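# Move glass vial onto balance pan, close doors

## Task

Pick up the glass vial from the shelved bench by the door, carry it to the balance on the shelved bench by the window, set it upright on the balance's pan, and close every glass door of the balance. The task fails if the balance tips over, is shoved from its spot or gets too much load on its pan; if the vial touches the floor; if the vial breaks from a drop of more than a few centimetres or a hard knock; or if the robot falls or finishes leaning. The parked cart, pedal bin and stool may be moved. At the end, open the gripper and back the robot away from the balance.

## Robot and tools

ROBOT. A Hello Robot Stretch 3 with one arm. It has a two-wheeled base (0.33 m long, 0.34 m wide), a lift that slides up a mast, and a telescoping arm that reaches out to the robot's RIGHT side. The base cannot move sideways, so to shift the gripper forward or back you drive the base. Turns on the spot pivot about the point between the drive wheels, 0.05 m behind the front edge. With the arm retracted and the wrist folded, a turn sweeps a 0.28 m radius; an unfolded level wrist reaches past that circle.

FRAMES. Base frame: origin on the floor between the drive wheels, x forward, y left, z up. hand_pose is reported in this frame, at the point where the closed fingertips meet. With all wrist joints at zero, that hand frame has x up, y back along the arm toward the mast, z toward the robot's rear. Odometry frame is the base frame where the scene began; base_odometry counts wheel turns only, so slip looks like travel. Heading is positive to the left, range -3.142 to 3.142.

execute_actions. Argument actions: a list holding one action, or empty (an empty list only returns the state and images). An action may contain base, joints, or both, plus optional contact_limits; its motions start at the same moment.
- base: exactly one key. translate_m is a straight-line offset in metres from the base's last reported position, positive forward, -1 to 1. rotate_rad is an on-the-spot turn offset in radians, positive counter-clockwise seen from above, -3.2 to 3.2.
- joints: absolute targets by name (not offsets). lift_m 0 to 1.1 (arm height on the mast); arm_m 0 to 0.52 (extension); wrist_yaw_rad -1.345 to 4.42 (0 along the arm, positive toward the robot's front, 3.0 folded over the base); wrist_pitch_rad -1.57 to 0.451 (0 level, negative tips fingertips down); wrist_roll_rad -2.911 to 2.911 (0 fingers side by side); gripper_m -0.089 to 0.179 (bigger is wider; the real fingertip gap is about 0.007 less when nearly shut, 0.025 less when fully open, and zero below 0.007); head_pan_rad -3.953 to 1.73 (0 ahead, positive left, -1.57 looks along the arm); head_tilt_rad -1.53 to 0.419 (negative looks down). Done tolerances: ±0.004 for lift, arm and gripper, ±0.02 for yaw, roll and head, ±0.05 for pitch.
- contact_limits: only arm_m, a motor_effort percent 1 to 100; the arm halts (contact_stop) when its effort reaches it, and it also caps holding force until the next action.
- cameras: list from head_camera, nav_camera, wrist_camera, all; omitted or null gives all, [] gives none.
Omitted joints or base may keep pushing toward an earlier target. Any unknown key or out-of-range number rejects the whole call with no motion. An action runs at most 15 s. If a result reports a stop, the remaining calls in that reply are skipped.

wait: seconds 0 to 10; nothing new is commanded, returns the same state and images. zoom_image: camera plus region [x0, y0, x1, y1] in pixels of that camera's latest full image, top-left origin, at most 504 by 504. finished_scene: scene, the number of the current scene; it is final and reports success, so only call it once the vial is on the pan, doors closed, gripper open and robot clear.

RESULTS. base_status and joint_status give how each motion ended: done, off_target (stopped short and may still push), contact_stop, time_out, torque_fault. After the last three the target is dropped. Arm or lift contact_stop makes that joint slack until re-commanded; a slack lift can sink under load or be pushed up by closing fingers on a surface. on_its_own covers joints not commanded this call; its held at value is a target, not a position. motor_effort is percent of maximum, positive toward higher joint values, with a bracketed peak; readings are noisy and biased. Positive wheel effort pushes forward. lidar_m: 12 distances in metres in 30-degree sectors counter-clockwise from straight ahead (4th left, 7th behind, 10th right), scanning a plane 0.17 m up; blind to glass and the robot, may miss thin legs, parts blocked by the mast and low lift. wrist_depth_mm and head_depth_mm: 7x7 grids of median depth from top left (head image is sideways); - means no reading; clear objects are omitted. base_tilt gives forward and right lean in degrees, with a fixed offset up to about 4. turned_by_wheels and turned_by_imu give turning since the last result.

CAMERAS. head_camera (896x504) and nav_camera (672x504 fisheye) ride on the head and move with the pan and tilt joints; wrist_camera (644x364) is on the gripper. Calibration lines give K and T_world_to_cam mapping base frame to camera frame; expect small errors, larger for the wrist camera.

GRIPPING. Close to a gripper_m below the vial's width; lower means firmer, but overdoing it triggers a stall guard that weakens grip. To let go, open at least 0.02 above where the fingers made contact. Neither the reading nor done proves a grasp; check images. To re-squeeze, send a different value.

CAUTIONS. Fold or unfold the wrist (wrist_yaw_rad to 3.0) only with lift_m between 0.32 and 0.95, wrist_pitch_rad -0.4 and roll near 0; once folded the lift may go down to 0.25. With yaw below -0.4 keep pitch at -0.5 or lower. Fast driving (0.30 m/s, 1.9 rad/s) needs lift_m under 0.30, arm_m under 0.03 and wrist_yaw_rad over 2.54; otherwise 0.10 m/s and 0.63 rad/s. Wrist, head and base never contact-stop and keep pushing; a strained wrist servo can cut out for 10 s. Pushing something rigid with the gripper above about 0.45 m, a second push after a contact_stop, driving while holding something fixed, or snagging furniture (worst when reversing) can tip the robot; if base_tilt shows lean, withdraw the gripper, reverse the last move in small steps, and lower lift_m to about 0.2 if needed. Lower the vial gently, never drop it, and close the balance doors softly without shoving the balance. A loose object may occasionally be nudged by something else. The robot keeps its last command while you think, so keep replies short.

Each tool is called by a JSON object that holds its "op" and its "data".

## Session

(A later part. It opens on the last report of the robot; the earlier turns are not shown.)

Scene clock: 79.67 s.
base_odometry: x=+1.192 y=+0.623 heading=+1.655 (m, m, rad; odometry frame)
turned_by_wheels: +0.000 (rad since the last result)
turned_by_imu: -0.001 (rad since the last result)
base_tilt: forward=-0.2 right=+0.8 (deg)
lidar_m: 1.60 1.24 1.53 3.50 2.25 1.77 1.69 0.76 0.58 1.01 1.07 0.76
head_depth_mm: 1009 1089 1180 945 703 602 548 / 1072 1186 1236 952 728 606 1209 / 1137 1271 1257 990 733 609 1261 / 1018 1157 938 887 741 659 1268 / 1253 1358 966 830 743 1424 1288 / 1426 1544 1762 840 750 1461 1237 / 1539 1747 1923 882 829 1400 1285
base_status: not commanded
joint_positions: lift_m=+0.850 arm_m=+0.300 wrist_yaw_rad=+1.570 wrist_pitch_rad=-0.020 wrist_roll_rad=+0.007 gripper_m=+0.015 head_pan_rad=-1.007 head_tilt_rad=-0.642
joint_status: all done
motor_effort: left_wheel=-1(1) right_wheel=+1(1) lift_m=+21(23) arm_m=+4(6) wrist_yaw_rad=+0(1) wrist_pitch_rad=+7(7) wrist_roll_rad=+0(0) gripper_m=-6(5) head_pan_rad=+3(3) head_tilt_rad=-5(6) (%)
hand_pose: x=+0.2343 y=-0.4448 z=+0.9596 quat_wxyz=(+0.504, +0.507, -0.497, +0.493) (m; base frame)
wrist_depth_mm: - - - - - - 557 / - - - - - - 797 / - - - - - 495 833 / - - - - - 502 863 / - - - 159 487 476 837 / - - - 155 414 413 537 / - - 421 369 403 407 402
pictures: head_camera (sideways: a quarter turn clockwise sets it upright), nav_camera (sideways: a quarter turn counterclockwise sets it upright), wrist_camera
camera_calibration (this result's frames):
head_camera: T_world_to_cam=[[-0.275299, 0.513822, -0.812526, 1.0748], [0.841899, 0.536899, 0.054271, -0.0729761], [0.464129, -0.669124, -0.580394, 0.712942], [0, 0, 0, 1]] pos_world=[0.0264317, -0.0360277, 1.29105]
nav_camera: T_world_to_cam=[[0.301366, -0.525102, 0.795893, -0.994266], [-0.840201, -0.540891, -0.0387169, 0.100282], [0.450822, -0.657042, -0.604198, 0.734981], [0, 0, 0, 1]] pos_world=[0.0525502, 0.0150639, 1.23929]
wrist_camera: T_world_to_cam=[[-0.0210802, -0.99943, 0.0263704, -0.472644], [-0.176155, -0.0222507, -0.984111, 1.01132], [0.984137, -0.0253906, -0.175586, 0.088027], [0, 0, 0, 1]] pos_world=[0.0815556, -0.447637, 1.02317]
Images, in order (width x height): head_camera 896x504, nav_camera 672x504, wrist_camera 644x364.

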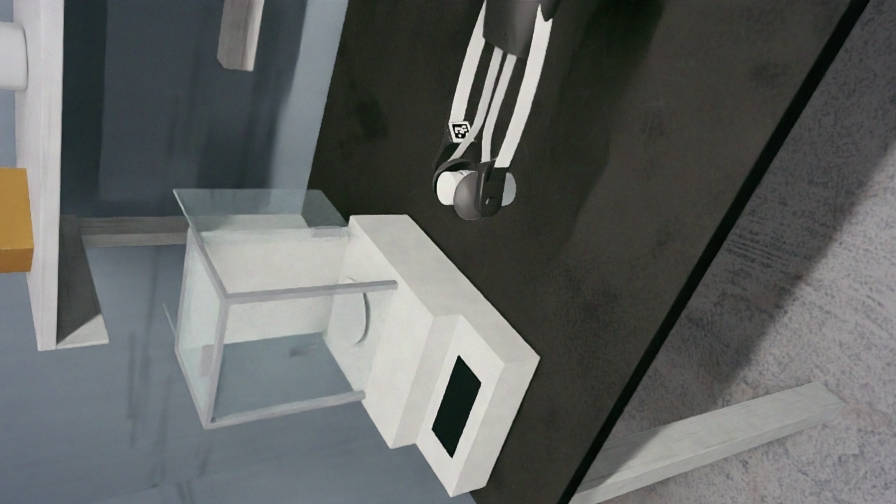

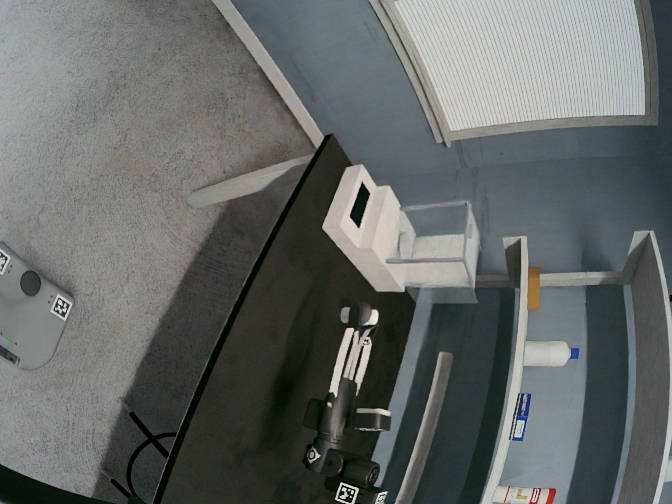

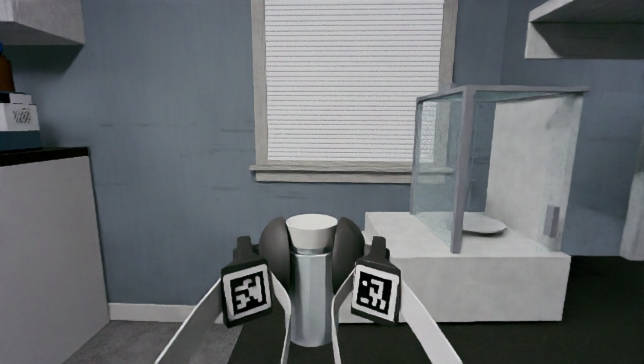

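{"op": "execute_actions", "data": {"actions": [{"base":{"rotate_rad":-0.5},"joints":{"arm_m":0,"wrist_yaw_rad":2.2}}], "cameras": []}}

{"op": "execute_actions", "data": {"actions": [{"base":{"translate_m":0.2}}], "cameras": []}}

{"op": "execute_actions", "data": {"actions": [{"base":{"rotate_rad":0.5}}], "cameras": []}}

{"op": "execute_actions", "data": {"actions": [{"base":{"translate_m":-0.1},"joints":{"wrist_yaw_rad":1.57}}], "cameras": []}}

{"op": "execute_actions", "data": {"actions": [{"joints":{"arm_m":0.41,"lift_m":0.84}}]}}

Scene clock: 85.97 s.
base_odometry: x=+1.192 y=+0.623 heading=+1.155 (m, m, rad; odometry frame)
turned_by_wheels: -0.500 (rad since the last result)
turned_by_imu: -0.502 (rad since the last result)
base_tilt: forward=-0.2 right=+0.7 (deg)
lidar_m: 0.76 1.60 1.23 1.57 2.86 2.21 1.77 1.70 0.76 0.58 1.02 1.08
head_depth_mm: 921 1030 1130 910 725 602 539 / 823 1046 1141 915 729 605 1186 / 943 1063 1162 923 735 608 1191 / 958 1069 1173 936 740 612 1197 / 705 1088 1193 940 745 616 1226 / 764 1103 1207 951 748 619 1233 / 805 1134 1230 959 753 619 1243
base_status: done
joint_positions: lift_m=+0.850 arm_m=+0.001 wrist_yaw_rad=+2.199 wrist_pitch_rad=-0.020 wrist_roll_rad=+0.007 gripper_m=+0.015 head_pan_rad=-1.007 head_tilt_rad=-0.642
joint_status: all done
motor_effort: left_wheel=+1(4) right_wheel=-3(8) lift_m=+21(20) arm_m=-4(4) wrist_yaw_rad=+1(2) wrist_pitch_rad=+7(7) wrist_roll_rad=+0(0) gripper_m=-6(5) head_pan_rad=+3(3) head_tilt_rad=-6(5) (%)
hand_pose: x=+0.1856 y=+0.0046 z=+0.9596 quat_wxyz=(+0.327, +0.635, -0.316, +0.625) (m; base frame)
wrist_depth_mm: - - - - - - - / - - - - - - - / - - - - - - - / - - - - - - - / - - - 159 - - 548 / - - - 154 - 592 484 / - - - - - 701 407
pictures: none
No camera images: the call's "cameras" was empty. Leave "cameras" out to get every camera's image.

Scene clock: 89.27 s.
base_odometry: x=+1.273 y=+0.806 heading=+1.155 (m, m, rad; odometry frame)
turned_by_wheels: +0.000 (rad since the last result)
turned_by_imu: +0.000 (rad since the last result)
base_tilt: forward=-0.1 right=+0.7 (deg)
lidar_m: 0.55 1.42 1.15 1.28 3.66 2.45 1.97 0.95 0.60 0.60 0.93 0.99
head_depth_mm: 781 964 1072 911 723 601 525 / 621 984 1089 917 724 603 517 / 617 993 1103 926 735 607 520 / 752 1007 1126 936 738 613 523 / 766 1025 1116 944 743 616 526 / 692 1035 1139 949 748 619 526 / 852 1049 1140 757 708 623 531
base_status: done
joint_positions: lift_m=+0.850 arm_m=+0.001 wrist_yaw_rad=+2.199 wrist_pitch_rad=-0.020 wrist_roll_rad=+0.007 gripper_m=+0.015 head_pan_rad=-1.007 head_tilt_rad=-0.642
joint_status: not commanded
motor_effort: left_wheel=+0(4) right_wheel=-3(1) lift_m=+20(21) arm_m=-4(4) wrist_yaw_rad=+1(0) wrist_pitch_rad=+7(7) wrist_roll_rad=+0(0) gripper_m=-5(6) head_pan_rad=+3(3) head_tilt_rad=-6(6) (%)
hand_pose: x=+0.1856 y=+0.0046 z=+0.9596 quat_wxyz=(+0.327, +0.635, -0.316, +0.625) (m; base frame)
wrist_depth_mm: - - - - - - - / - - - - - - - / - - - - - - - / 985 - - - - - - / - - - 159 - - - / - - - 155 - 488 398 / - - - - - 406 341
pictures: none
No camera images: the call's "cameras" was empty. Leave "cameras" out to get every camera's image.

Scene clock: 91.20 s.
base_odometry: x=+1.273 y=+0.806 heading=+1.655 (m, m, rad; odometry frame)
turned_by_wheels: +0.500 (rad since the last result)
turned_by_imu: +0.500 (rad since the last result)
base_tilt: forward=-0.1 right=+0.7 (deg)
lidar_m: 1.42 1.15 1.24 2.94 2.50 1.96 0.95 0.84 0.60 0.93 0.98 0.56
head_depth_mm: 909 1027 1116 911 723 602 525 / 715 1098 1161 886 727 604 518 / 837 1026 750 755 715 606 520 / 813 1229 821 762 659 611 557 / 1235 1341 1521 767 662 615 1249 / 1309 1493 1708 1914 693 650 955 / 1423 1571 1721 1845 751 790 1289
base_status: done
joint_positions: lift_m=+0.850 arm_m=+0.001 wrist_yaw_rad=+2.199 wrist_pitch_rad=-0.020 wrist_roll_rad=+0.007 gripper_m=+0.015 head_pan_rad=-1.007 head_tilt_rad=-0.642
joint_status: not commanded
motor_effort: left_wheel=-1(3) right_wheel=+0(4) lift_m=+21(20) arm_m=-3(4) wrist_yaw_rad=+1(1) wrist_pitch_rad=+7(7) wrist_roll_rad=+0(0) gripper_m=-5(5) head_pan_rad=+3(3) head_tilt_rad=-5(6) (%)
hand_pose: x=+0.1856 y=+0.0046 z=+0.9596 quat_wxyz=(+0.327, +0.635, -0.316, +0.625) (m; base frame)
wrist_depth_mm: - - - - - - - / - - - - - - - / - - - - - - - / - - - - - - - / - - - 158 - - - / - - - 155 - - - / - - - - - - -
pictures: none
No camera images: the call's "cameras" was empty. Leave "cameras" out to get every camera's image.

Scene clock: 93.93 s.
base_odometry: x=+1.281 y=+0.707 heading=+1.655 (m, m, rad; odometry frame)
turned_by_wheels: +0.000 (rad since the last result)
turned_by_imu: -0.001 (rad since the last result)
base_tilt: forward=-0.2 right=+0.7 (deg)
lidar_m: 1.52 1.23 1.40 2.95 2.36 1.88 0.87 0.75 0.53 0.92 0.97 0.64
head_depth_mm: 705 1023 1105 907 725 602 515 / 969 1091 1169 916 729 603 540 / 764 1149 1196 894 737 608 542 / 881 1200 803 799 740 613 547 / 1130 1292 893 769 703 614 1226 / 1306 1426 1643 777 689 642 1223 / 1416 1617 1789 1888 731 657 1210
base_status: done
joint_positions: lift_m=+0.850 arm_m=+0.001 wrist_yaw_rad=+1.572 wrist_pitch_rad=-0.020 wrist_roll_rad=+0.007 gripper_m=+0.015 head_pan_rad=-1.007 head_tilt_rad=-0.642
joint_status: all done
motor_effort: left_wheel=-1(6) right_wheel=+0(2) lift_m=+21(21) arm_m=-4(4) wrist_yaw_rad=-2(3) wrist_pitch_rad=+7(7) wrist_roll_rad=+0(0) gripper_m=-5(6) head_pan_rad=+3(3) head_tilt_rad=-5(5) (%)
hand_pose: x=+0.2343 y=-0.1454 z=+0.9596 quat_wxyz=(+0.503, +0.507, -0.496, +0.493) (m; base frame)
wrist_depth_mm: - - - - - - - / - - - - - - - / - - - - - - - / - - - - - - - / - - - 159 - 543 512 / - - - 155 544 419 360 / - - - - 451 354 348
pictures: none
No camera images: the call's "cameras" was empty. Leave "cameras" out to get every camera's image.

Scene clock: 98.13 s.
base_odometry: x=+1.281 y=+0.707 heading=+1.655 (m, m, rad; odometry frame)
turned_by_wheels: +0.000 (rad since the last result)
turned_by_imu: -0.001 (rad since the last result)
base_tilt: forward=-0.2 right=+0.8 (deg)
lidar_m: 1.52 1.23 1.40 2.94 2.36 1.87 0.88 0.75 0.53 0.92 0.97 0.64
head_depth_mm: 706 1024 1109 879 725 601 515 / 961 1088 1166 852 728 604 516 / 766 1149 1199 890 732 608 521 / 880 1202 805 800 736 610 546 / 1133 1288 887 770 700 615 1227 / 1302 1424 1642 778 688 634 1223 / 1427 1615 1801 1872 730 828 1240
base_status: not commanded
joint_positions: lift_m=+0.840 arm_m=+0.410 wrist_yaw_rad=+1.570 wrist_pitch_rad=-0.020 wrist_roll_rad=+0.007 gripper_m=+0.015 head_pan_rad=-1.007 head_tilt_rad=-0.642
joint_status: all done
motor_effort: left_wheel=-1(1) right_wheel=+1(0) lift_m=+21(19) arm_m=+4(4) wrist_yaw_rad=+0(1) wrist_pitch_rad=+7(7) wrist_roll_rad=+0(0) gripper_m=-5(5) head_pan_rad=+3(3) head_tilt_rad=-5(6) (%)
hand_pose: x=+0.2343 y=-0.5549 z=+0.9496 quat_wxyz=(+0.504, +0.507, -0.497, +0.493) (m; base frame)
wrist_depth_mm: - - - - - 477 475 / - - - - 481 - 567 / - - - - - - 553 / - - - - 491 985 553 / - - - 158 423 987 553 / - 512 385 155 408 519 536 / - 331 333 336 339 389 391
pictures: head_camera (sideways: a quarter turn clockwise sets it upright), nav_camera (sideways: a quarter turn counterclockwise sets it upright), wrist_camera
camera_calibration (this result's frames):
head_camera: T_world_to_cam=[[-0.275379, 0.513821, -0.812499, 1.07477], [0.841837, 0.536996, 0.0542712, -0.072976], [0.464194, -0.669047, -0.580431, 0.71299], [0, 0, 0, 1]] pos_world=[0.0264357, -0.0360249, 1.29105]
nav_camera: T_world_to_cam=[[0.301448, -0.525097, 0.795866, -0.994231], [-0.840138, -0.540988, -0.0387173, 0.100282], [0.450885, -0.656966, -0.604234, 0.735027], [0, 0, 0, 1]] pos_world=[0.0525469, 0.0150718, 1.23929]
wrist_camera: T_world_to_cam=[[-0.0214463, -0.999422, 0.0263704, -0.582326], [-0.176163, -0.0221861, -0.984111, 0.99908], [0.984127, -0.025751, -0.175586, 0.0832799], [0, 0, 0, 1]] pos_world=[0.0815544, -0.557679, 1.01318]
Images, in order (width x height): head_camera 896x504, nav_camera 672x504, wrist_camera 644x364.

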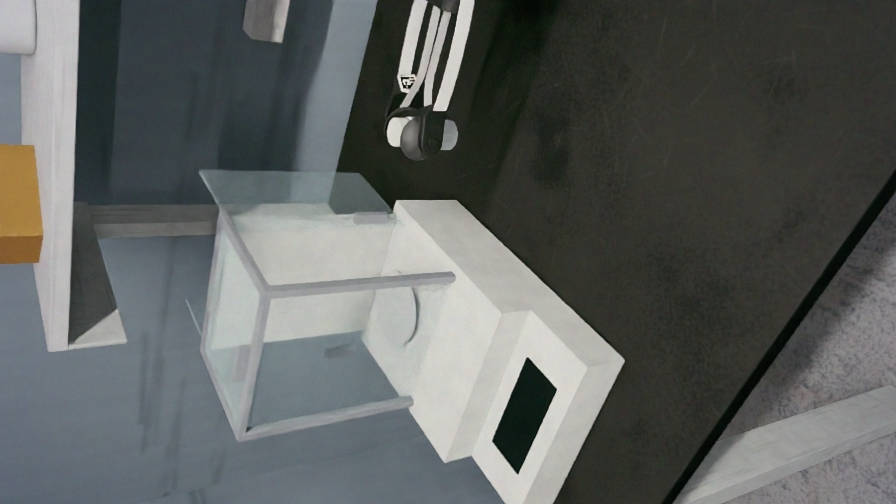

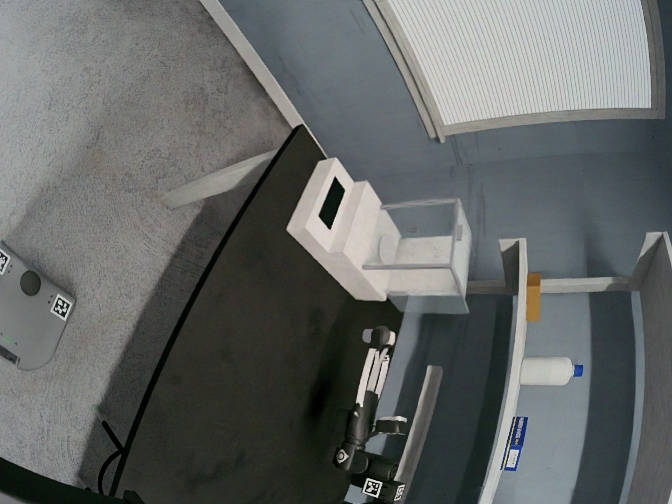

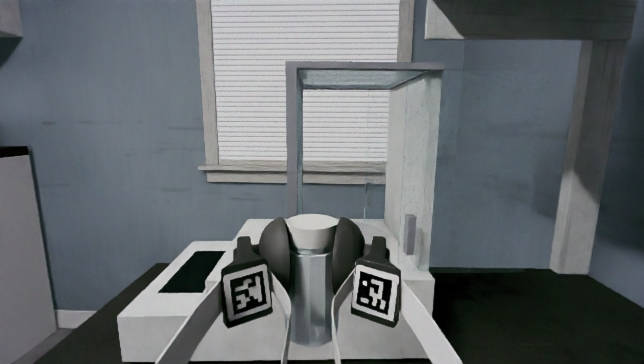

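{"op": "execute_actions", "data": {"actions": [{"base":{"translate_m":0.09},"joints":{"arm_m":0.448}}], "cameras": ["wrist_camera"]}}

{"op": "execute_actions", "data": {"actions": [{"base":{"translate_m":0.09}}], "cameras": ["head_camera","wrist_camera"]}}

Scene clock: 101.67 s.
base_odometry: x=+1.274 y=+0.796 heading=+1.655 (m, m, rad; odometry frame)
turned_by_wheels: +0.000 (rad since the last result)
turned_by_imu: -0.001 (rad since the last result)
base_tilt: forward=-0.1 right=+0.8 (deg)
lidar_m: 1.43 1.16 1.26 2.94 2.49 1.96 0.94 0.83 0.59 0.93 0.98 0.56
head_depth_mm: 905 1030 1116 877 725 603 516 / 723 1098 1170 854 728 605 517 / 854 1018 751 770 723 608 521 / 820 1219 817 760 672 610 556 / 1231 1343 1506 765 661 614 1257 / 1309 1489 1696 1890 687 634 979 / 1423 1577 1715 1838 735 786 1288
base_status: done
joint_positions: lift_m=+0.840 arm_m=+0.448 wrist_yaw_rad=+1.570 wrist_pitch_rad=-0.020 wrist_roll_rad=+0.007 gripper_m=+0.015 head_pan_rad=-1.007 head_tilt_rad=-0.642
joint_status: all done
motor_effort: left_wheel=-1(2) right_wheel=+0(5) lift_m=+21(20) arm_m=+4(6) wrist_yaw_rad=+0(1) wrist_pitch_rad=+7(7) wrist_roll_rad=+0(0) gripper_m=-6(5) head_pan_rad=+2(3) head_tilt_rad=-5(5) (%)
hand_pose: x=+0.2343 y=-0.5929 z=+0.9496 quat_wxyz=(+0.504, +0.507, -0.497, +0.493) (m; base frame)
wrist_depth_mm: - - - - 388 806 398 / - - - - 313 940 603 / - - - - 328 948 429 / - - - - 325 951 433 / - - - 160 327 932 453 / - 384 331 155 486 772 478 / 385 246 234 233 237 386 390
pictures: wrist_camera
camera_calibration (this result's frames):
wrist_camera: T_world_to_cam=[[-0.0214461, -0.999422, 0.0263705, -0.620302], [-0.176164, -0.0221863, -0.984111, 0.998237], [0.984127, -0.0257509, -0.175586, 0.0823017], [0, 0, 0, 1]] pos_world=[0.0815545, -0.595677, 1.01318]
Images, in order (width x height): wrist_camera 644x364.

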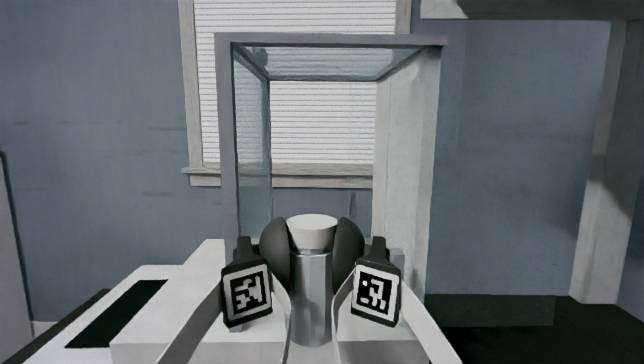

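Scene clock: 103.93 s.
base_odometry: x=+1.266 y=+0.886 heading=+1.655 (m, m, rad; odometry frame)
turned_by_wheels: +0.000 (rad since the last result)
turned_by_imu: -0.001 (rad since the last result)
base_tilt: forward=-0.2 right=+0.7 (deg)
lidar_m: 1.34 1.09 1.12 3.58 2.60 2.05 1.03 0.66 0.89 0.93 0.98 0.49
head_depth_mm: 675 1033 1103 848 727 601 515 / 817 1004 699 700 688 605 517 / 795 1150 763 730 633 593 530 / 1143 1252 1392 735 651 597 556 / 1233 1378 1559 1748 662 615 899 / 1317 1487 1696 1922 1788 649 1238 / 1392 1506 1602 1739 1762 1444 1293
base_status: done
joint_positions: lift_m=+0.840 arm_m=+0.448 wrist_yaw_rad=+1.570 wrist_pitch_rad=-0.020 wrist_roll_rad=+0.007 gripper_m=+0.015 head_pan_rad=-1.007 head_tilt_rad=-0.642
joint_status: not commanded
motor_effort: left_wheel=-1(2) right_wheel=+0(5) lift_m=+21(21) arm_m=+4(4) wrist_yaw_rad=+0(0) wrist_pitch_rad=+7(7) wrist_roll_rad=+0(0) gripper_m=-5(5) head_pan_rad=+3(3) head_tilt_rad=-5(6) (%)
hand_pose: x=+0.2343 y=-0.5929 z=+0.9496 quat_wxyz=(+0.504, +0.507, -0.497, +0.493) (m; base frame)
wrist_depth_mm: - - - - - 139 607 / - - - - 245 147 616 / - - - - 244 148 600 / - - - - 244 160 611 / - - - 159 243 160 604 / - - 291 155 204 765 598 / 388 234 225 204 214 354 386
pictures: head_camera (sideways: a quarter turn clockwise sets it upright), wrist_camera
camera_calibration (this result's frames):
head_camera: T_world_to_cam=[[-0.27538, 0.513822, -0.812498, 1.07476], [0.841838, 0.536996, 0.0542712, -0.072976], [0.464194, -0.669046, -0.580432, 0.712992], [0, 0, 0, 1]] pos_world=[0.0264357, -0.0360249, 1.29105]
wrist_camera: T_world_to_cam=[[-0.0214465, -0.999422, 0.0263705, -0.620302], [-0.176163, -0.0221863, -0.984111, 0.998237], [0.984127, -0.0257512, -0.175586, 0.0823014], [0, 0, 0, 1]] pos_world=[0.0815544, -0.595677, 1.01318]
Images, in order (width x height): head_camera 896x504, wrist_camera 644x364.

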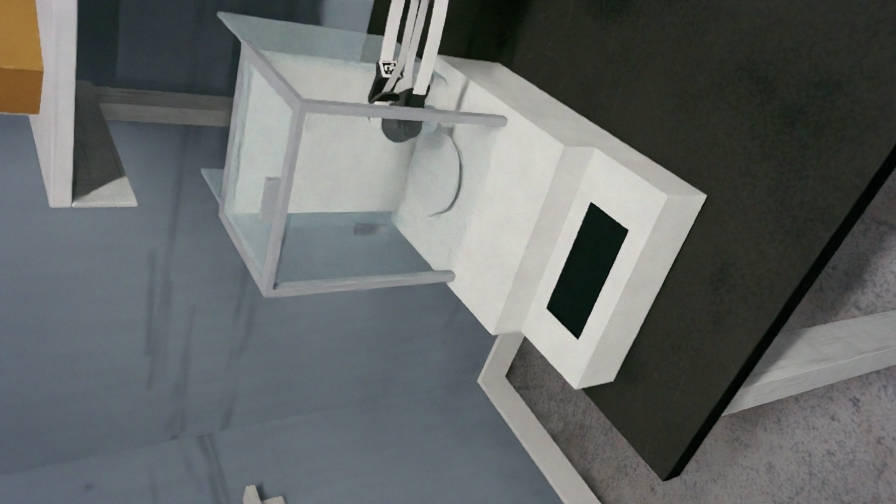

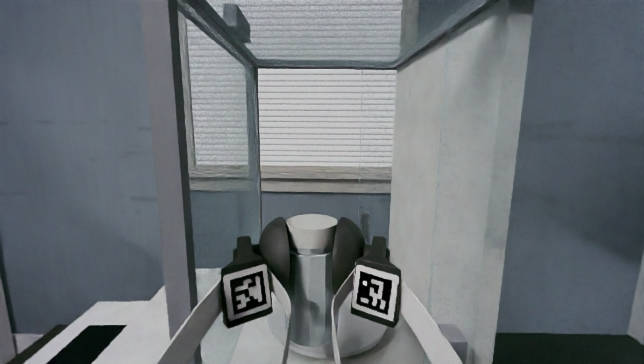

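{"op": "execute_actions", "data": {"actions": [{"base":{"translate_m":0.052},"joints":{"arm_m":0.454}}], "cameras": []}}

{"op": "execute_actions", "data": {"actions": [{"joints":{"lift_m":0.812}}], "cameras": ["head_camera","wrist_camera"]}}

{"op": "execute_actions", "data": {"actions": [{"joints":{"gripper_m":0.042}}], "cameras": ["wrist_camera"]}}

{"op": "execute_actions", "data": {"actions": [{"base":{"translate_m":-0.05}}], "cameras": ["wrist_camera"]}}

{"op": "execute_actions", "data": {"actions": [{"joints":{"gripper_m":0.01}}], "cameras": []}}

{"op": "execute_actions", "data": {"actions": [{"base":{"translate_m":-0.09}}], "cameras": []}}

{"op": "execute_actions", "data": {"actions": [{"joints":{"gripper_m":0.04,"arm_m":0.515,"lift_m":0.805}}], "cameras": ["wrist_camera"]}}

Scene clock: 108.00 s.
base_odometry: x=+1.262 y=+0.938 heading=+1.655 (m, m, rad; odometry frame)
turned_by_wheels: +0.000 (rad since the last result)
turned_by_imu: -0.001 (rad since the last result)
base_tilt: forward=-0.2 right=+0.7 (deg)
lidar_m: 1.29 1.06 1.05 3.59 2.67 2.09 1.08 0.70 0.92 0.93 0.47 0.45
head_depth_mm: 675 1016 661 717 696 601 514 / 767 1096 700 698 612 580 518 / 1074 1168 791 756 630 579 529 / 1152 1273 1410 1502 652 598 1193 / 1243 1378 1565 1790 702 614 792 / 1333 1491 1687 1829 1829 653 1284 / 1351 1444 1554 1655 1727 1509 1280
base_status: done
joint_positions: lift_m=+0.840 arm_m=+0.454 wrist_yaw_rad=+1.570 wrist_pitch_rad=-0.020 wrist_roll_rad=+0.007 gripper_m=+0.015 head_pan_rad=-1.007 head_tilt_rad=-0.642
joint_status: all done
motor_effort: left_wheel=-1(2) right_wheel=+0(6) lift_m=+20(21) arm_m=+4(4) wrist_yaw_rad=+0(0) wrist_pitch_rad=+7(7) wrist_roll_rad=+0(0) gripper_m=-6(6) head_pan_rad=+3(2) head_tilt_rad=-6(5) (%)
hand_pose: x=+0.2343 y=-0.5989 z=+0.9496 quat_wxyz=(+0.504, +0.507, -0.497, +0.493) (m; base frame)
wrist_depth_mm: - - - - - 118 80 / - - - - 226 118 84 / - - - - 224 118 83 / - - - - 226 118 88 / - - - 158 225 118 92 / - - - 156 192 118 93 / - 234 223 195 213 118 514
pictures: none
No camera images: the call's "cameras" was empty. Leave "cameras" out to get every camera's image.

Scene clock: 109.03 s.
base_odometry: x=+1.262 y=+0.938 heading=+1.655 (m, m, rad; odometry frame)
turned_by_wheels: +0.000 (rad since the last result)
turned_by_imu: +0.000 (rad since the last result)
base_tilt: forward=-0.1 right=+0.7 (deg)
lidar_m: 1.28 1.06 1.05 3.59 2.67 2.10 1.08 0.70 0.92 0.93 0.47 0.45
head_depth_mm: 674 1015 663 705 695 601 514 / 766 1091 716 698 612 580 517 / 1087 1163 793 755 630 578 530 / 1148 1266 1398 1506 652 598 1196 / 1235 1383 1565 1786 704 614 794 / 1327 1498 1685 1826 1815 650 1279 / 1350 1452 1533 1655 1730 1503 1298
base_status: not commanded
joint_positions: lift_m=+0.812 arm_m=+0.454 wrist_yaw_rad=+1.570 wrist_pitch_rad=-0.020 wrist_roll_rad=+0.007 gripper_m=+0.015 head_pan_rad=-1.007 head_tilt_rad=-0.642
joint_status: all done
motor_effort: left_wheel=-1(1) right_wheel=+0(0) lift_m=+21(20) arm_m=+4(4) wrist_yaw_rad=+1(0) wrist_pitch_rad=+7(7) wrist_roll_rad=+0(0) gripper_m=-5(5) head_pan_rad=+3(3) head_tilt_rad=-5(6) (%)
hand_pose: x=+0.2343 y=-0.5989 z=+0.9216 quat_wxyz=(+0.504, +0.507, -0.497, +0.493) (m; base frame)
wrist_depth_mm: - - - - 225 118 80 / - - - - 226 118 83 / - - - - 227 118 84 / - - - - 227 117 88 / - - - 159 226 118 92 / - 252 270 154 190 118 93 / 234 190 178 163 174 118 313
pictures: head_camera (sideways: a quarter turn clockwise sets it upright), wrist_camera
camera_calibration (this result's frames):
head_camera: T_world_to_cam=[[-0.27538, 0.513822, -0.812498, 1.07476], [0.841837, 0.536996, 0.0542712, -0.072976], [0.464194, -0.669046, -0.580432, 0.712992], [0, 0, 0, 1]] pos_world=[0.0264357, -0.0360249, 1.29105]
wrist_camera: T_world_to_cam=[[-0.0214461, -0.999422, 0.0263705, -0.62556], [-0.176164, -0.0221862, -0.984111, 0.970545], [0.984127, -0.0257509, -0.175586, 0.0772303], [0, 0, 0, 1]] pos_world=[0.0815545, -0.601677, 0.985181]
Images, in order (width x height): head_camera 896x504, wrist_camera 644x364.

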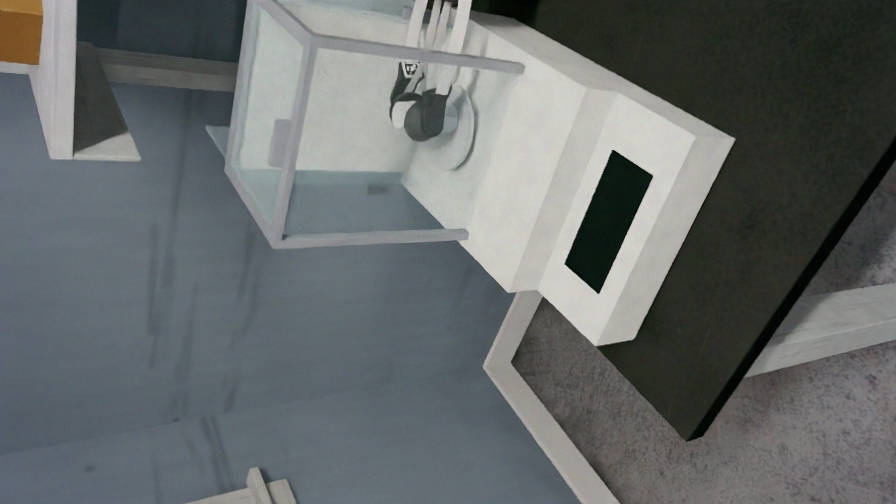

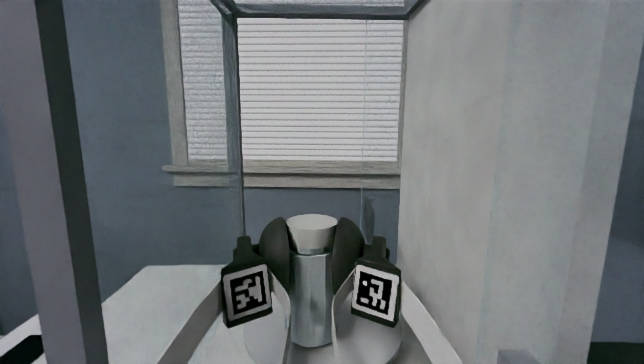

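Scene clock: 109.80 s.
base_odometry: x=+1.262 y=+0.938 heading=+1.655 (m, m, rad; odometry frame)
turned_by_wheels: +0.000 (rad since the last result)
turned_by_imu: +0.000 (rad since the last result)
base_tilt: forward=-0.2 right=+0.7 (deg)
lidar_m: 1.29 1.06 1.05 3.57 2.67 2.09 1.08 0.70 0.92 0.93 0.47 0.45
head_depth_mm: 677 1018 663 711 694 601 516 / 768 1095 718 698 612 580 518 / 1076 1167 791 755 629 579 530 / 1156 1271 1406 1511 652 597 1196 / 1237 1379 1566 1811 704 613 791 / 1338 1489 1687 1841 1814 651 1279 / 1346 1445 1544 1660 1731 1501 1294
base_status: not commanded
joint_positions: lift_m=+0.812 arm_m=+0.454 wrist_yaw_rad=+1.570 wrist_pitch_rad=-0.020 wrist_roll_rad=+0.007 gripper_m=+0.042 head_pan_rad=-1.007 head_tilt_rad=-0.642
joint_status: all done
motor_effort: left_wheel=-1(1) right_wheel=+0(0) lift_m=+20(21) arm_m=+4(4) wrist_yaw_rad=+0(0) wrist_pitch_rad=+7(7) wrist_roll_rad=+0(0) gripper_m=+1(77) head_pan_rad=+3(3) head_tilt_rad=-5(6) (%)
hand_pose: x=+0.2343 y=-0.5989 z=+0.9216 quat_wxyz=(+0.504, +0.507, -0.497, +0.493) (m; base frame)
wrist_depth_mm: - - - - 227 118 80 / - - - - 227 118 83 / - - - - 227 118 83 / - - - - 227 118 88 / - - - 166 199 118 92 / - 253 - 155 181 117 92 / 235 190 182 160 175 118 312
pictures: wrist_camera
camera_calibration (this result's frames):
wrist_camera: T_world_to_cam=[[-0.0214472, -0.999422, 0.0263704, -0.62556], [-0.176163, -0.022186, -0.984111, 0.970545], [0.984127, -0.0257519, -0.175586, 0.0772295], [0, 0, 0, 1]] pos_world=[0.0815544, -0.601677, 0.985181]
Images, in order (width x height): wrist_camera 644x364.

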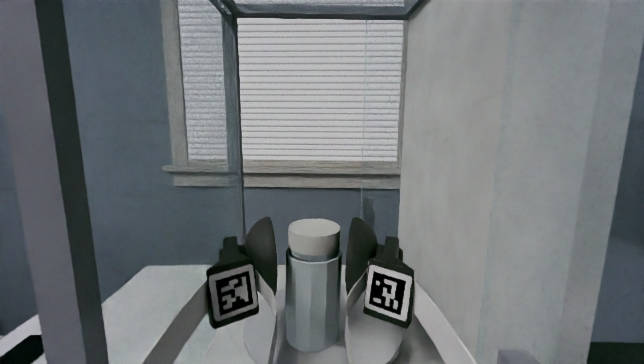

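Scene clock: 111.47 s.
base_odometry: x=+1.266 y=+0.888 heading=+1.655 (m, m, rad; odometry frame)
turned_by_wheels: +0.000 (rad since the last result)
turned_by_imu: +0.000 (rad since the last result)
base_tilt: forward=-0.2 right=+0.7 (deg)
lidar_m: 1.34 1.09 1.12 3.58 2.61 2.04 1.03 0.66 0.89 0.93 0.99 0.49
head_depth_mm: 673 1036 1096 846 721 602 516 / 812 1005 703 709 687 604 518 / 787 1154 765 728 630 592 529 / 1143 1270 1383 736 651 599 558 / 1229 1373 1536 1755 661 614 896 / 1322 1495 1705 1924 1777 651 1234 / 1392 1502 1604 1722 1805 1451 1295
base_status: done
joint_positions: lift_m=+0.812 arm_m=+0.454 wrist_yaw_rad=+1.570 wrist_pitch_rad=-0.020 wrist_roll_rad=+0.007 gripper_m=+0.042 head_pan_rad=-1.007 head_tilt_rad=-0.642
joint_status: not commanded
motor_effort: left_wheel=-1(5) right_wheel=+0(2) lift_m=+21(20) arm_m=+4(4) wrist_yaw_rad=+0(0) wrist_pitch_rad=+7(7) wrist_roll_rad=+0(0) gripper_m=+0(1) head_pan_rad=+3(3) head_tilt_rad=-5(5) (%)
hand_pose: x=+0.2343 y=-0.5989 z=+0.9216 quat_wxyz=(+0.504, +0.507, -0.497, +0.493) (m; base frame)
wrist_depth_mm: - - - - 227 136 603 / - - - - 226 148 600 / - - - - 225 147 603 / - - - - 227 746 602 / - - - 210 198 740 597 / - 223 - 211 132 799 600 / 247 191 192 191 183 330 342
pictures: wrist_camera
camera_calibration (this result's frames):
wrist_camera: T_world_to_cam=[[-0.0214474, -0.999422, 0.0263704, -0.62556], [-0.176163, -0.022186, -0.984111, 0.970545], [0.984127, -0.0257522, -0.175586, 0.0772294], [0, 0, 0, 1]] pos_world=[0.0815544, -0.601677, 0.985181]
Images, in order (width x height): wrist_camera 644x364.

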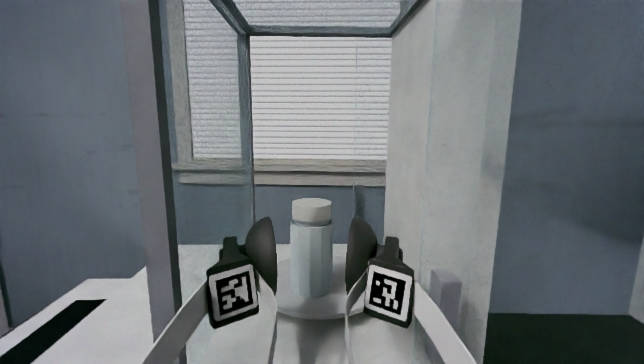

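Scene clock: 112.27 s.
base_odometry: x=+1.266 y=+0.888 heading=+1.655 (m, m, rad; odometry frame)
turned_by_wheels: +0.000 (rad since the last result)
turned_by_imu: +0.000 (rad since the last result)
base_tilt: forward=-0.2 right=+0.7 (deg)
lidar_m: 1.33 1.09 1.12 3.58 2.61 2.05 1.03 0.66 0.89 0.93 0.98 0.49
head_depth_mm: 672 1038 1097 875 724 600 515 / 817 1001 701 726 686 605 517 / 787 1152 762 728 632 593 531 / 1147 1269 1386 738 653 599 556 / 1229 1367 1544 1740 661 615 894 / 1320 1487 1710 1908 1780 650 1243 / 1395 1503 1610 1726 1785 1444 1292
base_status: not commanded
joint_positions: lift_m=+0.812 arm_m=+0.454 wrist_yaw_rad=+1.570 wrist_pitch_rad=-0.020 wrist_roll_rad=+0.007 gripper_m=+0.010 head_pan_rad=-1.007 head_tilt_rad=-0.642
joint_status: all done
motor_effort: left_wheel=-2(1) right_wheel=+0(0) lift_m=+21(21) arm_m=+4(4) wrist_yaw_rad=+0(0) wrist_pitch_rad=+7(7) wrist_roll_rad=+0(0) gripper_m=+0(79) head_pan_rad=+3(3) head_tilt_rad=-6(5) (%)
hand_pose: x=+0.2343 y=-0.5989 z=+0.9216 quat_wxyz=(+0.504, +0.507, -0.497, +0.493) (m; base frame)
wrist_depth_mm: - - - - 226 135 603 / - - - - 226 147 604 / - - - - 227 148 595 / - - - - 225 741 603 / - - - 325 226 736 592 / - 223 262 - 198 789 589 / 244 182 190 192 143 328 344
pictures: none
No camera images: the call's "cameras" was empty. Leave "cameras" out to get every camera's image.

Scene clock: 114.53 s.
base_odometry: x=+1.274 y=+0.798 heading=+1.655 (m, m, rad; odometry frame)
turned_by_wheels: +0.000 (rad since the last result)
turned_by_imu: -0.001 (rad since the last result)
base_tilt: forward=-0.2 right=+0.7 (deg)
lidar_m: 1.43 1.15 1.26 2.93 2.49 1.97 0.94 0.83 0.59 0.93 0.98 0.56
head_depth_mm: 908 1032 1114 877 723 600 515 / 721 1103 1175 879 729 605 517 / 851 1016 747 776 720 608 521 / 816 1224 815 759 669 611 556 / 1217 1338 1513 770 660 617 1246 / 1321 1478 1708 1882 690 637 957 / 1430 1589 1711 1850 735 783 1298
base_status: done
joint_positions: lift_m=+0.812 arm_m=+0.454 wrist_yaw_rad=+1.570 wrist_pitch_rad=-0.020 wrist_roll_rad=+0.007 gripper_m=+0.010 head_pan_rad=-1.007 head_tilt_rad=-0.642
joint_status: not commanded
motor_effort: left_wheel=-1(4) right_wheel=+0(5) lift_m=+21(21) arm_m=+4(4) wrist_yaw_rad=+0(1) wrist_pitch_rad=+7(7) wrist_roll_rad=+0(0) gripper_m=+0(1) head_pan_rad=+3(2) head_tilt_rad=-6(5) (%)
hand_pose: x=+0.2343 y=-0.5989 z=+0.9216 quat_wxyz=(+0.504, +0.507, -0.497, +0.493) (m; base frame)
wrist_depth_mm: - - 294 - - 909 615 / - - - - 301 924 604 / - - - - 300 918 428 / - - - - 367 919 454 / - - 341 399 368 908 451 / - 254 237 - 403 452 456 / 247 224 227 231 313 344 345
pictures: none
No camera images: the call's "cameras" was empty. Leave "cameras" out to get every camera's image.

Scene clock: 116.13 s.
base_odometry: x=+1.274 y=+0.798 heading=+1.655 (m, m, rad; odometry frame)
turned_by_wheels: +0.000 (rad since the last result)
turned_by_imu: +0.000 (rad since the last result)
base_tilt: forward=-0.1 right=+0.7 (deg)
lidar_m: 1.43 1.16 1.26 2.93 2.50 1.97 0.94 0.83 0.59 0.93 0.98 0.56
head_depth_mm: 907 1027 1114 874 723 600 514 / 719 1095 1170 882 728 603 517 / 852 1019 746 775 719 608 520 / 819 1220 818 758 667 610 556 / 1226 1340 1516 768 660 614 1246 / 1319 1476 1698 1889 689 635 960 / 1415 1566 1718 1843 736 780 1281
base_status: not commanded
joint_positions: lift_m=+0.805 arm_m=+0.515 wrist_yaw_rad=+1.570 wrist_pitch_rad=-0.020 wrist_roll_rad=+0.007 gripper_m=+0.040 head_pan_rad=-1.007 head_tilt_rad=-0.642
joint_status: all done
motor_effort: left_wheel=-1(1) right_wheel=+0(0) lift_m=+20(22) arm_m=+4(6) wrist_yaw_rad=+0(1) wrist_pitch_rad=+7(7) wrist_roll_rad=+0(0) gripper_m=+0(81) head_pan_rad=+3(3) head_tilt_rad=-5(5) (%)
hand_pose: x=+0.2343 y=-0.6599 z=+0.9146 quat_wxyz=(+0.504, +0.507, -0.497, +0.493) (m; base frame)
wrist_depth_mm: - - - - - 813 400 / - - - - - 810 420 / - - - - - 812 416 / - - - - - 796 441 / - 321 322 304 - 809 462 / 243 236 - 240 461 441 451 / 223 223 226 230 333 331 331
pictures: wrist_camera
camera_calibration (this result's frames):
wrist_camera: T_world_to_cam=[[-0.0214474, -0.999422, 0.0263705, -0.686341], [-0.176164, -0.022186, -0.984111, 0.962312], [0.984127, -0.0257522, -0.175586, 0.074431], [0, 0, 0, 1]] pos_world=[0.0815544, -0.662678, 0.97819]
Images, in order (width x height): wrist_camera 644x364.

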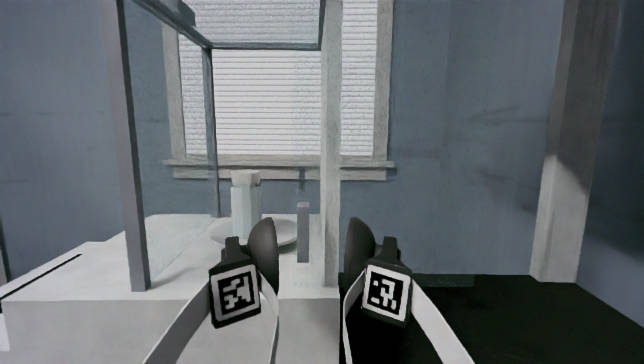

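{"op": "execute_actions", "data": {"actions": [{"base":{"translate_m":0.044},"joints":{"arm_m":0.508}}], "cameras": []}}

{"op": "execute_actions", "data": {"actions": [{"joints":{"gripper_m":0.012}}], "cameras": ["wrist_camera"]}}

{"op": "execute_actions", "data": {"actions": [{"joints":{"arm_m":0.395},"contact_limits":{"arm_m":12}}], "cameras": ["wrist_camera"]}}

Scene clock: 118.93 s.
base_odometry: x=+1.270 y=+0.842 heading=+1.654 (m, m, rad; odometry frame)
turned_by_wheels: +0.000 (rad since the last result)
turned_by_imu: -0.001 (rad since the last result)
base_tilt: forward=-0.2 right=+0.8 (deg)
lidar_m: 1.38 1.12 1.19 2.92 2.55 2.00 0.99 0.62 0.86 0.93 0.98 0.53
head_depth_mm: 759 1034 1115 877 724 602 516 / 695 1061 747 783 730 606 517 / 814 1126 752 729 672 609 521 / 1123 1241 835 761 654 609 558 / 1224 1360 1518 757 662 613 1235 / 1326 1481 1684 1930 691 649 916 / 1413 1532 1673 1797 1822 1425 1288
base_status: done
joint_positions: lift_m=+0.805 arm_m=+0.508 wrist_yaw_rad=+1.570 wrist_pitch_rad=-0.020 wrist_roll_rad=+0.007 gripper_m=+0.040 head_pan_rad=-1.007 head_tilt_rad=-0.642
joint_status: all done
motor_effort: left_wheel=-3(4) right_wheel=+6(6) lift_m=+20(20) arm_m=-4(3) wrist_yaw_rad=+0(0) wrist_pitch_rad=+7(7) wrist_roll_rad=+0(0) gripper_m=+0(0) head_pan_rad=+3(2) head_tilt_rad=-5(5) (%)
hand_pose: x=+0.2343 y=-0.6536 z=+0.9146 quat_wxyz=(+0.504, +0.507, -0.497, +0.493) (m; base frame)
wrist_depth_mm: - - - 328 - 813 367 / - - - - - 859 368 / - - - - - 821 379 / - - - - - 809 375 / - 321 298 287 - 806 400 / 255 224 - 224 - 703 409 / 180 179 179 191 335 337 337
pictures: none
No camera images: the call's "cameras" was empty. Leave "cameras" out to get every camera's image.

Scene clock: 119.70 s.
base_odometry: x=+1.270 y=+0.842 heading=+1.654 (m, m, rad; odometry frame)
turned_by_wheels: +0.000 (rad since the last result)
turned_by_imu: +0.000 (rad since the last result)
base_tilt: forward=-0.2 right=+0.7 (deg)
lidar_m: 1.38 1.12 1.19 2.92 2.55 2.01 0.99 0.62 0.86 0.93 0.98 0.52
head_depth_mm: 761 1034 1118 878 726 602 514 / 694 1060 746 780 727 604 517 / 812 1126 753 728 671 609 521 / 1124 1253 835 761 654 611 557 / 1227 1368 1513 758 661 614 1225 / 1319 1479 1700 1938 696 650 916 / 1415 1547 1656 1796 1786 1409 1283
base_status: not commanded
joint_positions: lift_m=+0.805 arm_m=+0.508 wrist_yaw_rad=+1.566 wrist_pitch_rad=-0.020 wrist_roll_rad=+0.007 gripper_m=+0.012 head_pan_rad=-1.007 head_tilt_rad=-0.642
joint_status: all done
motor_effort: left_wheel=-5(5) right_wheel=+8(8) lift_m=+20(20) arm_m=-4(4) wrist_yaw_rad=+3(4) wrist_pitch_rad=+7(7) wrist_roll_rad=+0(0) gripper_m=-4(78) head_pan_rad=+3(3) head_tilt_rad=-5(5) (%)
hand_pose: x=+0.2343 y=-0.6546 z=+0.9146 quat_wxyz=(+0.505, +0.506, -0.498, +0.492) (m; base frame)
wrist_depth_mm: - - - - - 825 363 / - - - - - 835 362 / - - - - - 797 383 / - - - - - 813 390 / - 321 279 - - 788 405 / 256 224 242 225 - 701 418 / 180 180 180 183 332 335 333
pictures: wrist_camera
camera_calibration (this result's frames):
wrist_camera: T_world_to_cam=[[-0.0255514, -0.999326, 0.0263708, -0.680017], [-0.176253, -0.0214627, -0.984111, 0.962923], [0.984013, -0.0297933, -0.175586, 0.0719523], [0, 0, 0, 1]] pos_world=[0.0815411, -0.656748, 0.97819]
Images, in order (width x height): wrist_camera 644x364.

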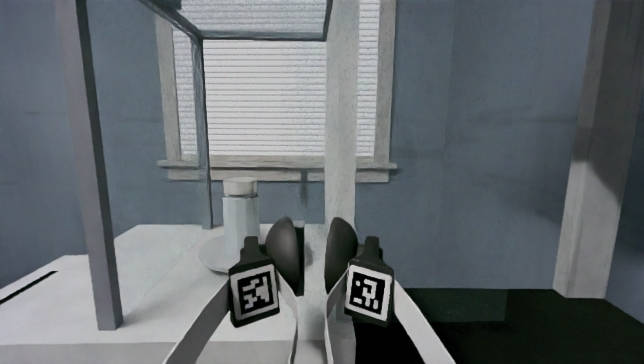

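Scene clock: 121.77 s.
base_odometry: x=+1.270 y=+0.842 heading=+1.654 (m, m, rad; odometry frame)
turned_by_wheels: +0.000 (rad since the last result)
turned_by_imu: +0.000 (rad since the last result)
base_tilt: forward=-0.1 right=+0.8 (deg)
lidar_m: 1.38 1.12 1.19 2.93 2.54 2.00 0.99 0.62 0.86 0.93 0.98 0.53
head_depth_mm: 759 1037 1112 944 726 602 515 / 694 1062 753 819 729 606 518 / 812 1124 749 725 673 607 521 / 1126 1236 837 758 653 608 557 / 1224 1358 1510 762 659 613 1224 / 1326 1489 1690 1939 692 651 918 / 1417 1557 1661 1790 1804 1407 1282
base_status: not commanded
joint_positions: lift_m=+0.805 arm_m=+0.396 wrist_yaw_rad=+1.545 wrist_pitch_rad=-0.020 wrist_roll_rad=+0.007 gripper_m=+0.012 head_pan_rad=-1.007 head_tilt_rad=-0.642
joint_status: all done
on_its_own: wrist_yaw_rad is at rest, and its effort (+16) is outside its rest range (-12 to +12)
motor_effort: left_wheel=-3(4) right_wheel=+4(9) lift_m=+20(21) arm_m=-6(5) wrist_yaw_rad=+16(15) wrist_pitch_rad=+7(7) wrist_roll_rad=+0(0) gripper_m=+5(5) head_pan_rad=+3(3) head_tilt_rad=-5(6) (%)
contact_limits: arm_m 12 (drawing in: default 24, maximum 39; extending or still: default 33, maximum 54)
hand_pose: x=+0.2343 y=-0.5472 z=+0.9146 quat_wxyz=(+0.510, +0.500, -0.503, +0.486) (m; base frame)
wrist_depth_mm: - - - - - 200 628 / - - - - - 199 645 / - - - - - 213 648 / - - - - 330 214 635 / - - - 253 297 232 634 / - 312 238 - 241 231 438 / 312 218 181 184 185 191 334
pictures: wrist_camera
camera_calibration (this result's frames):
wrist_camera: T_world_to_cam=[[-0.0465758, -0.998567, 0.0263743, -0.567315], [-0.176666, -0.0177523, -0.984111, 0.967341], [0.983168, -0.0504952, -0.175586, 0.064107], [0, 0, 0, 1]] pos_world=[0.0814452, -0.546092, 0.97819]
Images, in order (width x height): wrist_camera 644x364.

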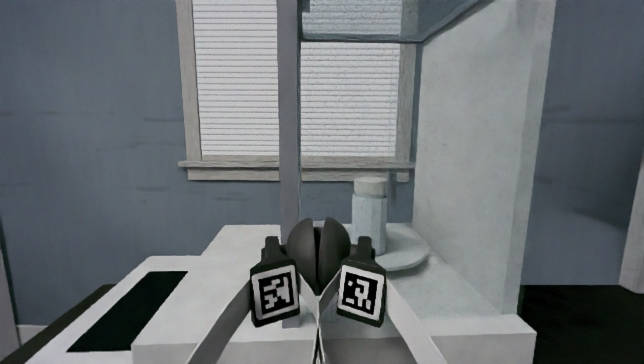

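{"op": "execute_actions", "data": {"actions": [{"base":{"translate_m":-0.008},"joints":{"wrist_yaw_rad":1.57}}], "cameras": []}}

{"op": "execute_actions", "data": {"actions": [{"joints":{"arm_m":0.375},"contact_limits":{"arm_m":12}}], "cameras": ["wrist_camera"]}}

{"op": "execute_actions", "data": {"actions": [{"base":{"translate_m":-0.05},"joints":{"gripper_m":0.04}}], "cameras": ["wrist_camera"]}}

Scene clock: 124.60 s.
base_odometry: x=+1.271 y=+0.834 heading=+1.654 (m, m, rad; odometry frame)
turned_by_wheels: +0.000 (rad since the last result)
turned_by_imu: -0.001 (rad since the last result)
base_tilt: forward=-0.1 right=+0.9 (deg)
lidar_m: 1.39 1.13 1.20 3.59 2.54 1.99 0.98 0.62 0.62 0.93 0.98 0.53
head_depth_mm: 770 1033 1124 946 725 602 515 / 695 1074 1079 826 726 605 516 / 826 1126 746 728 678 607 521 / 1110 1225 834 762 653 611 557 / 1229 1369 1518 767 661 615 1233 / 1317 1481 1707 1943 690 650 910 / 1423 1554 1676 1813 1820 1401 1290
base_status: done
joint_positions: lift_m=+0.805 arm_m=+0.395 wrist_yaw_rad=+1.526 wrist_pitch_rad=-0.020 wrist_roll_rad=+0.007 gripper_m=+0.012 head_pan_rad=-1.007 head_tilt_rad=-0.642
joint_status: wrist_yaw_rad off_target (ended at +1.526, target +1.570)
on_its_own: wrist_yaw_rad is held at +1.528, not at your +1.570, by its stall guard, which is not easing now
motor_effort: left_wheel=-1(6) right_wheel=+0(4) lift_m=+20(21) arm_m=-4(4) wrist_yaw_rad=+1(2) wrist_pitch_rad=+7(7) wrist_roll_rad=+0(0) gripper_m=+1(2) head_pan_rad=+3(3) head_tilt_rad=-6(5) (%)
hand_pose: x=+0.2341 y=-0.5519 z=+0.9146 quat_wxyz=(+0.515, +0.495, -0.508, +0.482) (m; base frame)
wrist_depth_mm: - - - - - 205 624 / - - - - 345 217 625 / - - - - 348 221 627 / - - - - 313 240 625 / - - 390 265 285 238 623 / - 313 246 - 244 393 428 / 313 200 187 190 194 202 335
pictures: none
No camera images: the call's "cameras" was empty. Leave "cameras" out to get every camera's image.

Scene clock: 125.63 s.
base_odometry: x=+1.271 y=+0.834 heading=+1.654 (m, m, rad; odometry frame)
turned_by_wheels: +0.000 (rad since the last result)
turned_by_imu: +0.000 (rad since the last result)
base_tilt: forward=-0.1 right=+0.7 (deg)
lidar_m: 1.39 1.13 1.20 3.58 2.54 2.00 0.98 0.62 0.62 0.93 0.98 0.53
head_depth_mm: 770 1031 1116 946 724 602 516 / 697 1069 1072 856 728 605 517 / 828 1126 748 727 680 607 521 / 1112 1225 832 761 651 608 557 / 1224 1372 1515 769 662 614 1231 / 1329 1485 1690 1929 691 647 917 / 1429 1554 1685 1796 1814 1413 1281
base_status: not commanded
joint_positions: lift_m=+0.805 arm_m=+0.375 wrist_yaw_rad=+1.518 wrist_pitch_rad=-0.020 wrist_roll_rad=+0.007 gripper_m=+0.012 head_pan_rad=-1.007 head_tilt_rad=-0.642
joint_status: all done
on_its_own: wrist_yaw_rad is held at +1.528, not at your +1.570, by its stall guard, which is not easing now
motor_effort: left_wheel=-1(1) right_wheel=+1(1) lift_m=+21(21) arm_m=-5(6) wrist_yaw_rad=+7(6) wrist_pitch_rad=+7(7) wrist_roll_rad=+0(0) gripper_m=-1(2) head_pan_rad=+3(3) head_tilt_rad=-5(6) (%)
contact_limits: arm_m 12 (drawing in: default 24, maximum 39; extending or still: default 33, maximum 54)
hand_pose: x=+0.2340 y=-0.5340 z=+0.9146 quat_wxyz=(+0.516, +0.493, -0.510, +0.480) (m; base frame)
wrist_depth_mm: - - - - - 219 603 / - - - - - 217 656 / - - - - - 233 636 / - - - - 355 236 648 / - - - 353 297 250 649 / - 335 256 - 240 235 443 / 357 230 189 192 197 202 336
pictures: wrist_camera
camera_calibration (this result's frames):
wrist_camera: T_world_to_cam=[[-0.0736424, -0.996936, 0.0263803, -0.54698], [-0.177083, -0.01296, -0.984111, 0.970183], [0.981437, -0.0771438, -0.175586, 0.0512179], [0, 0, 0, 1]] pos_world=[0.0812545, -0.528779, 0.97819]
Images, in order (width x height): wrist_camera 644x364.

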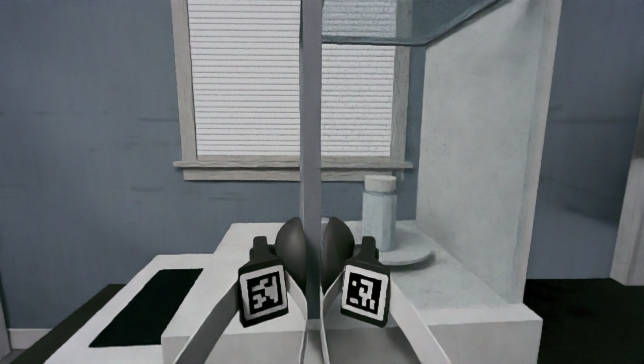

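Scene clock: 127.23 s.
base_odometry: x=+1.275 y=+0.784 heading=+1.654 (m, m, rad; odometry frame)
turned_by_wheels: +0.000 (rad since the last result)
turned_by_imu: +0.000 (rad since the last result)
base_tilt: forward=-0.2 right=+0.7 (deg)
lidar_m: 1.44 1.17 1.28 2.94 2.47 1.95 0.93 0.82 0.58 0.93 0.98 0.57
head_depth_mm: 915 1024 1111 942 721 601 516 / 733 1093 1172 971 729 604 518 / 748 1043 776 786 732 608 522 / 814 1219 808 756 678 610 556 / 1214 1341 1543 769 663 615 1243 / 1318 1465 1685 1852 688 636 997 / 1424 1606 1722 1874 734 778 1292
base_status: done
joint_positions: lift_m=+0.805 arm_m=+0.375 wrist_yaw_rad=+1.526 wrist_pitch_rad=-0.020 wrist_roll_rad=+0.007 gripper_m=+0.040 head_pan_rad=-1.007 head_tilt_rad=-0.642
joint_status: all done
on_its_own: wrist_yaw_rad is held at +1.528, not at your +1.570, by its stall guard, which is not easing now
motor_effort: left_wheel=-1(6) right_wheel=+0(5) lift_m=+20(20) arm_m=-4(5) wrist_yaw_rad=+2(6) wrist_pitch_rad=+7(7) wrist_roll_rad=+0(0) gripper_m=+0(77) head_pan_rad=+3(3) head_tilt_rad=-5(6) (%)
hand_pose: x=+0.2341 y=-0.5319 z=+0.9146 quat_wxyz=(+0.515, +0.495, -0.508, +0.482) (m; base frame)
wrist_depth_mm: - - - - - 274 646 / - - - - 401 778 646 / - - - - 403 778 643 / - - - - 361 796 662 / - - 445 327 323 861 568 / - 336 - 240 257 417 446 / 357 239 242 248 251 317 334
pictures: wrist_camera
camera_calibration (this result's frames):
wrist_camera: T_world_to_cam=[[-0.0655952, -0.997498, 0.0263792, -0.547021], [-0.176973, -0.0143875, -0.984111, 0.969443], [0.982027, -0.0692214, -0.175586, 0.0553586], [0, 0, 0, 1]] pos_world=[0.0813192, -0.527872, 0.97819]
Images, in order (width x height): wrist_camera 644x364.

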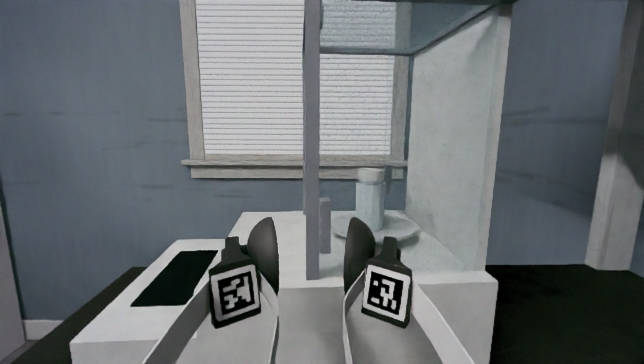

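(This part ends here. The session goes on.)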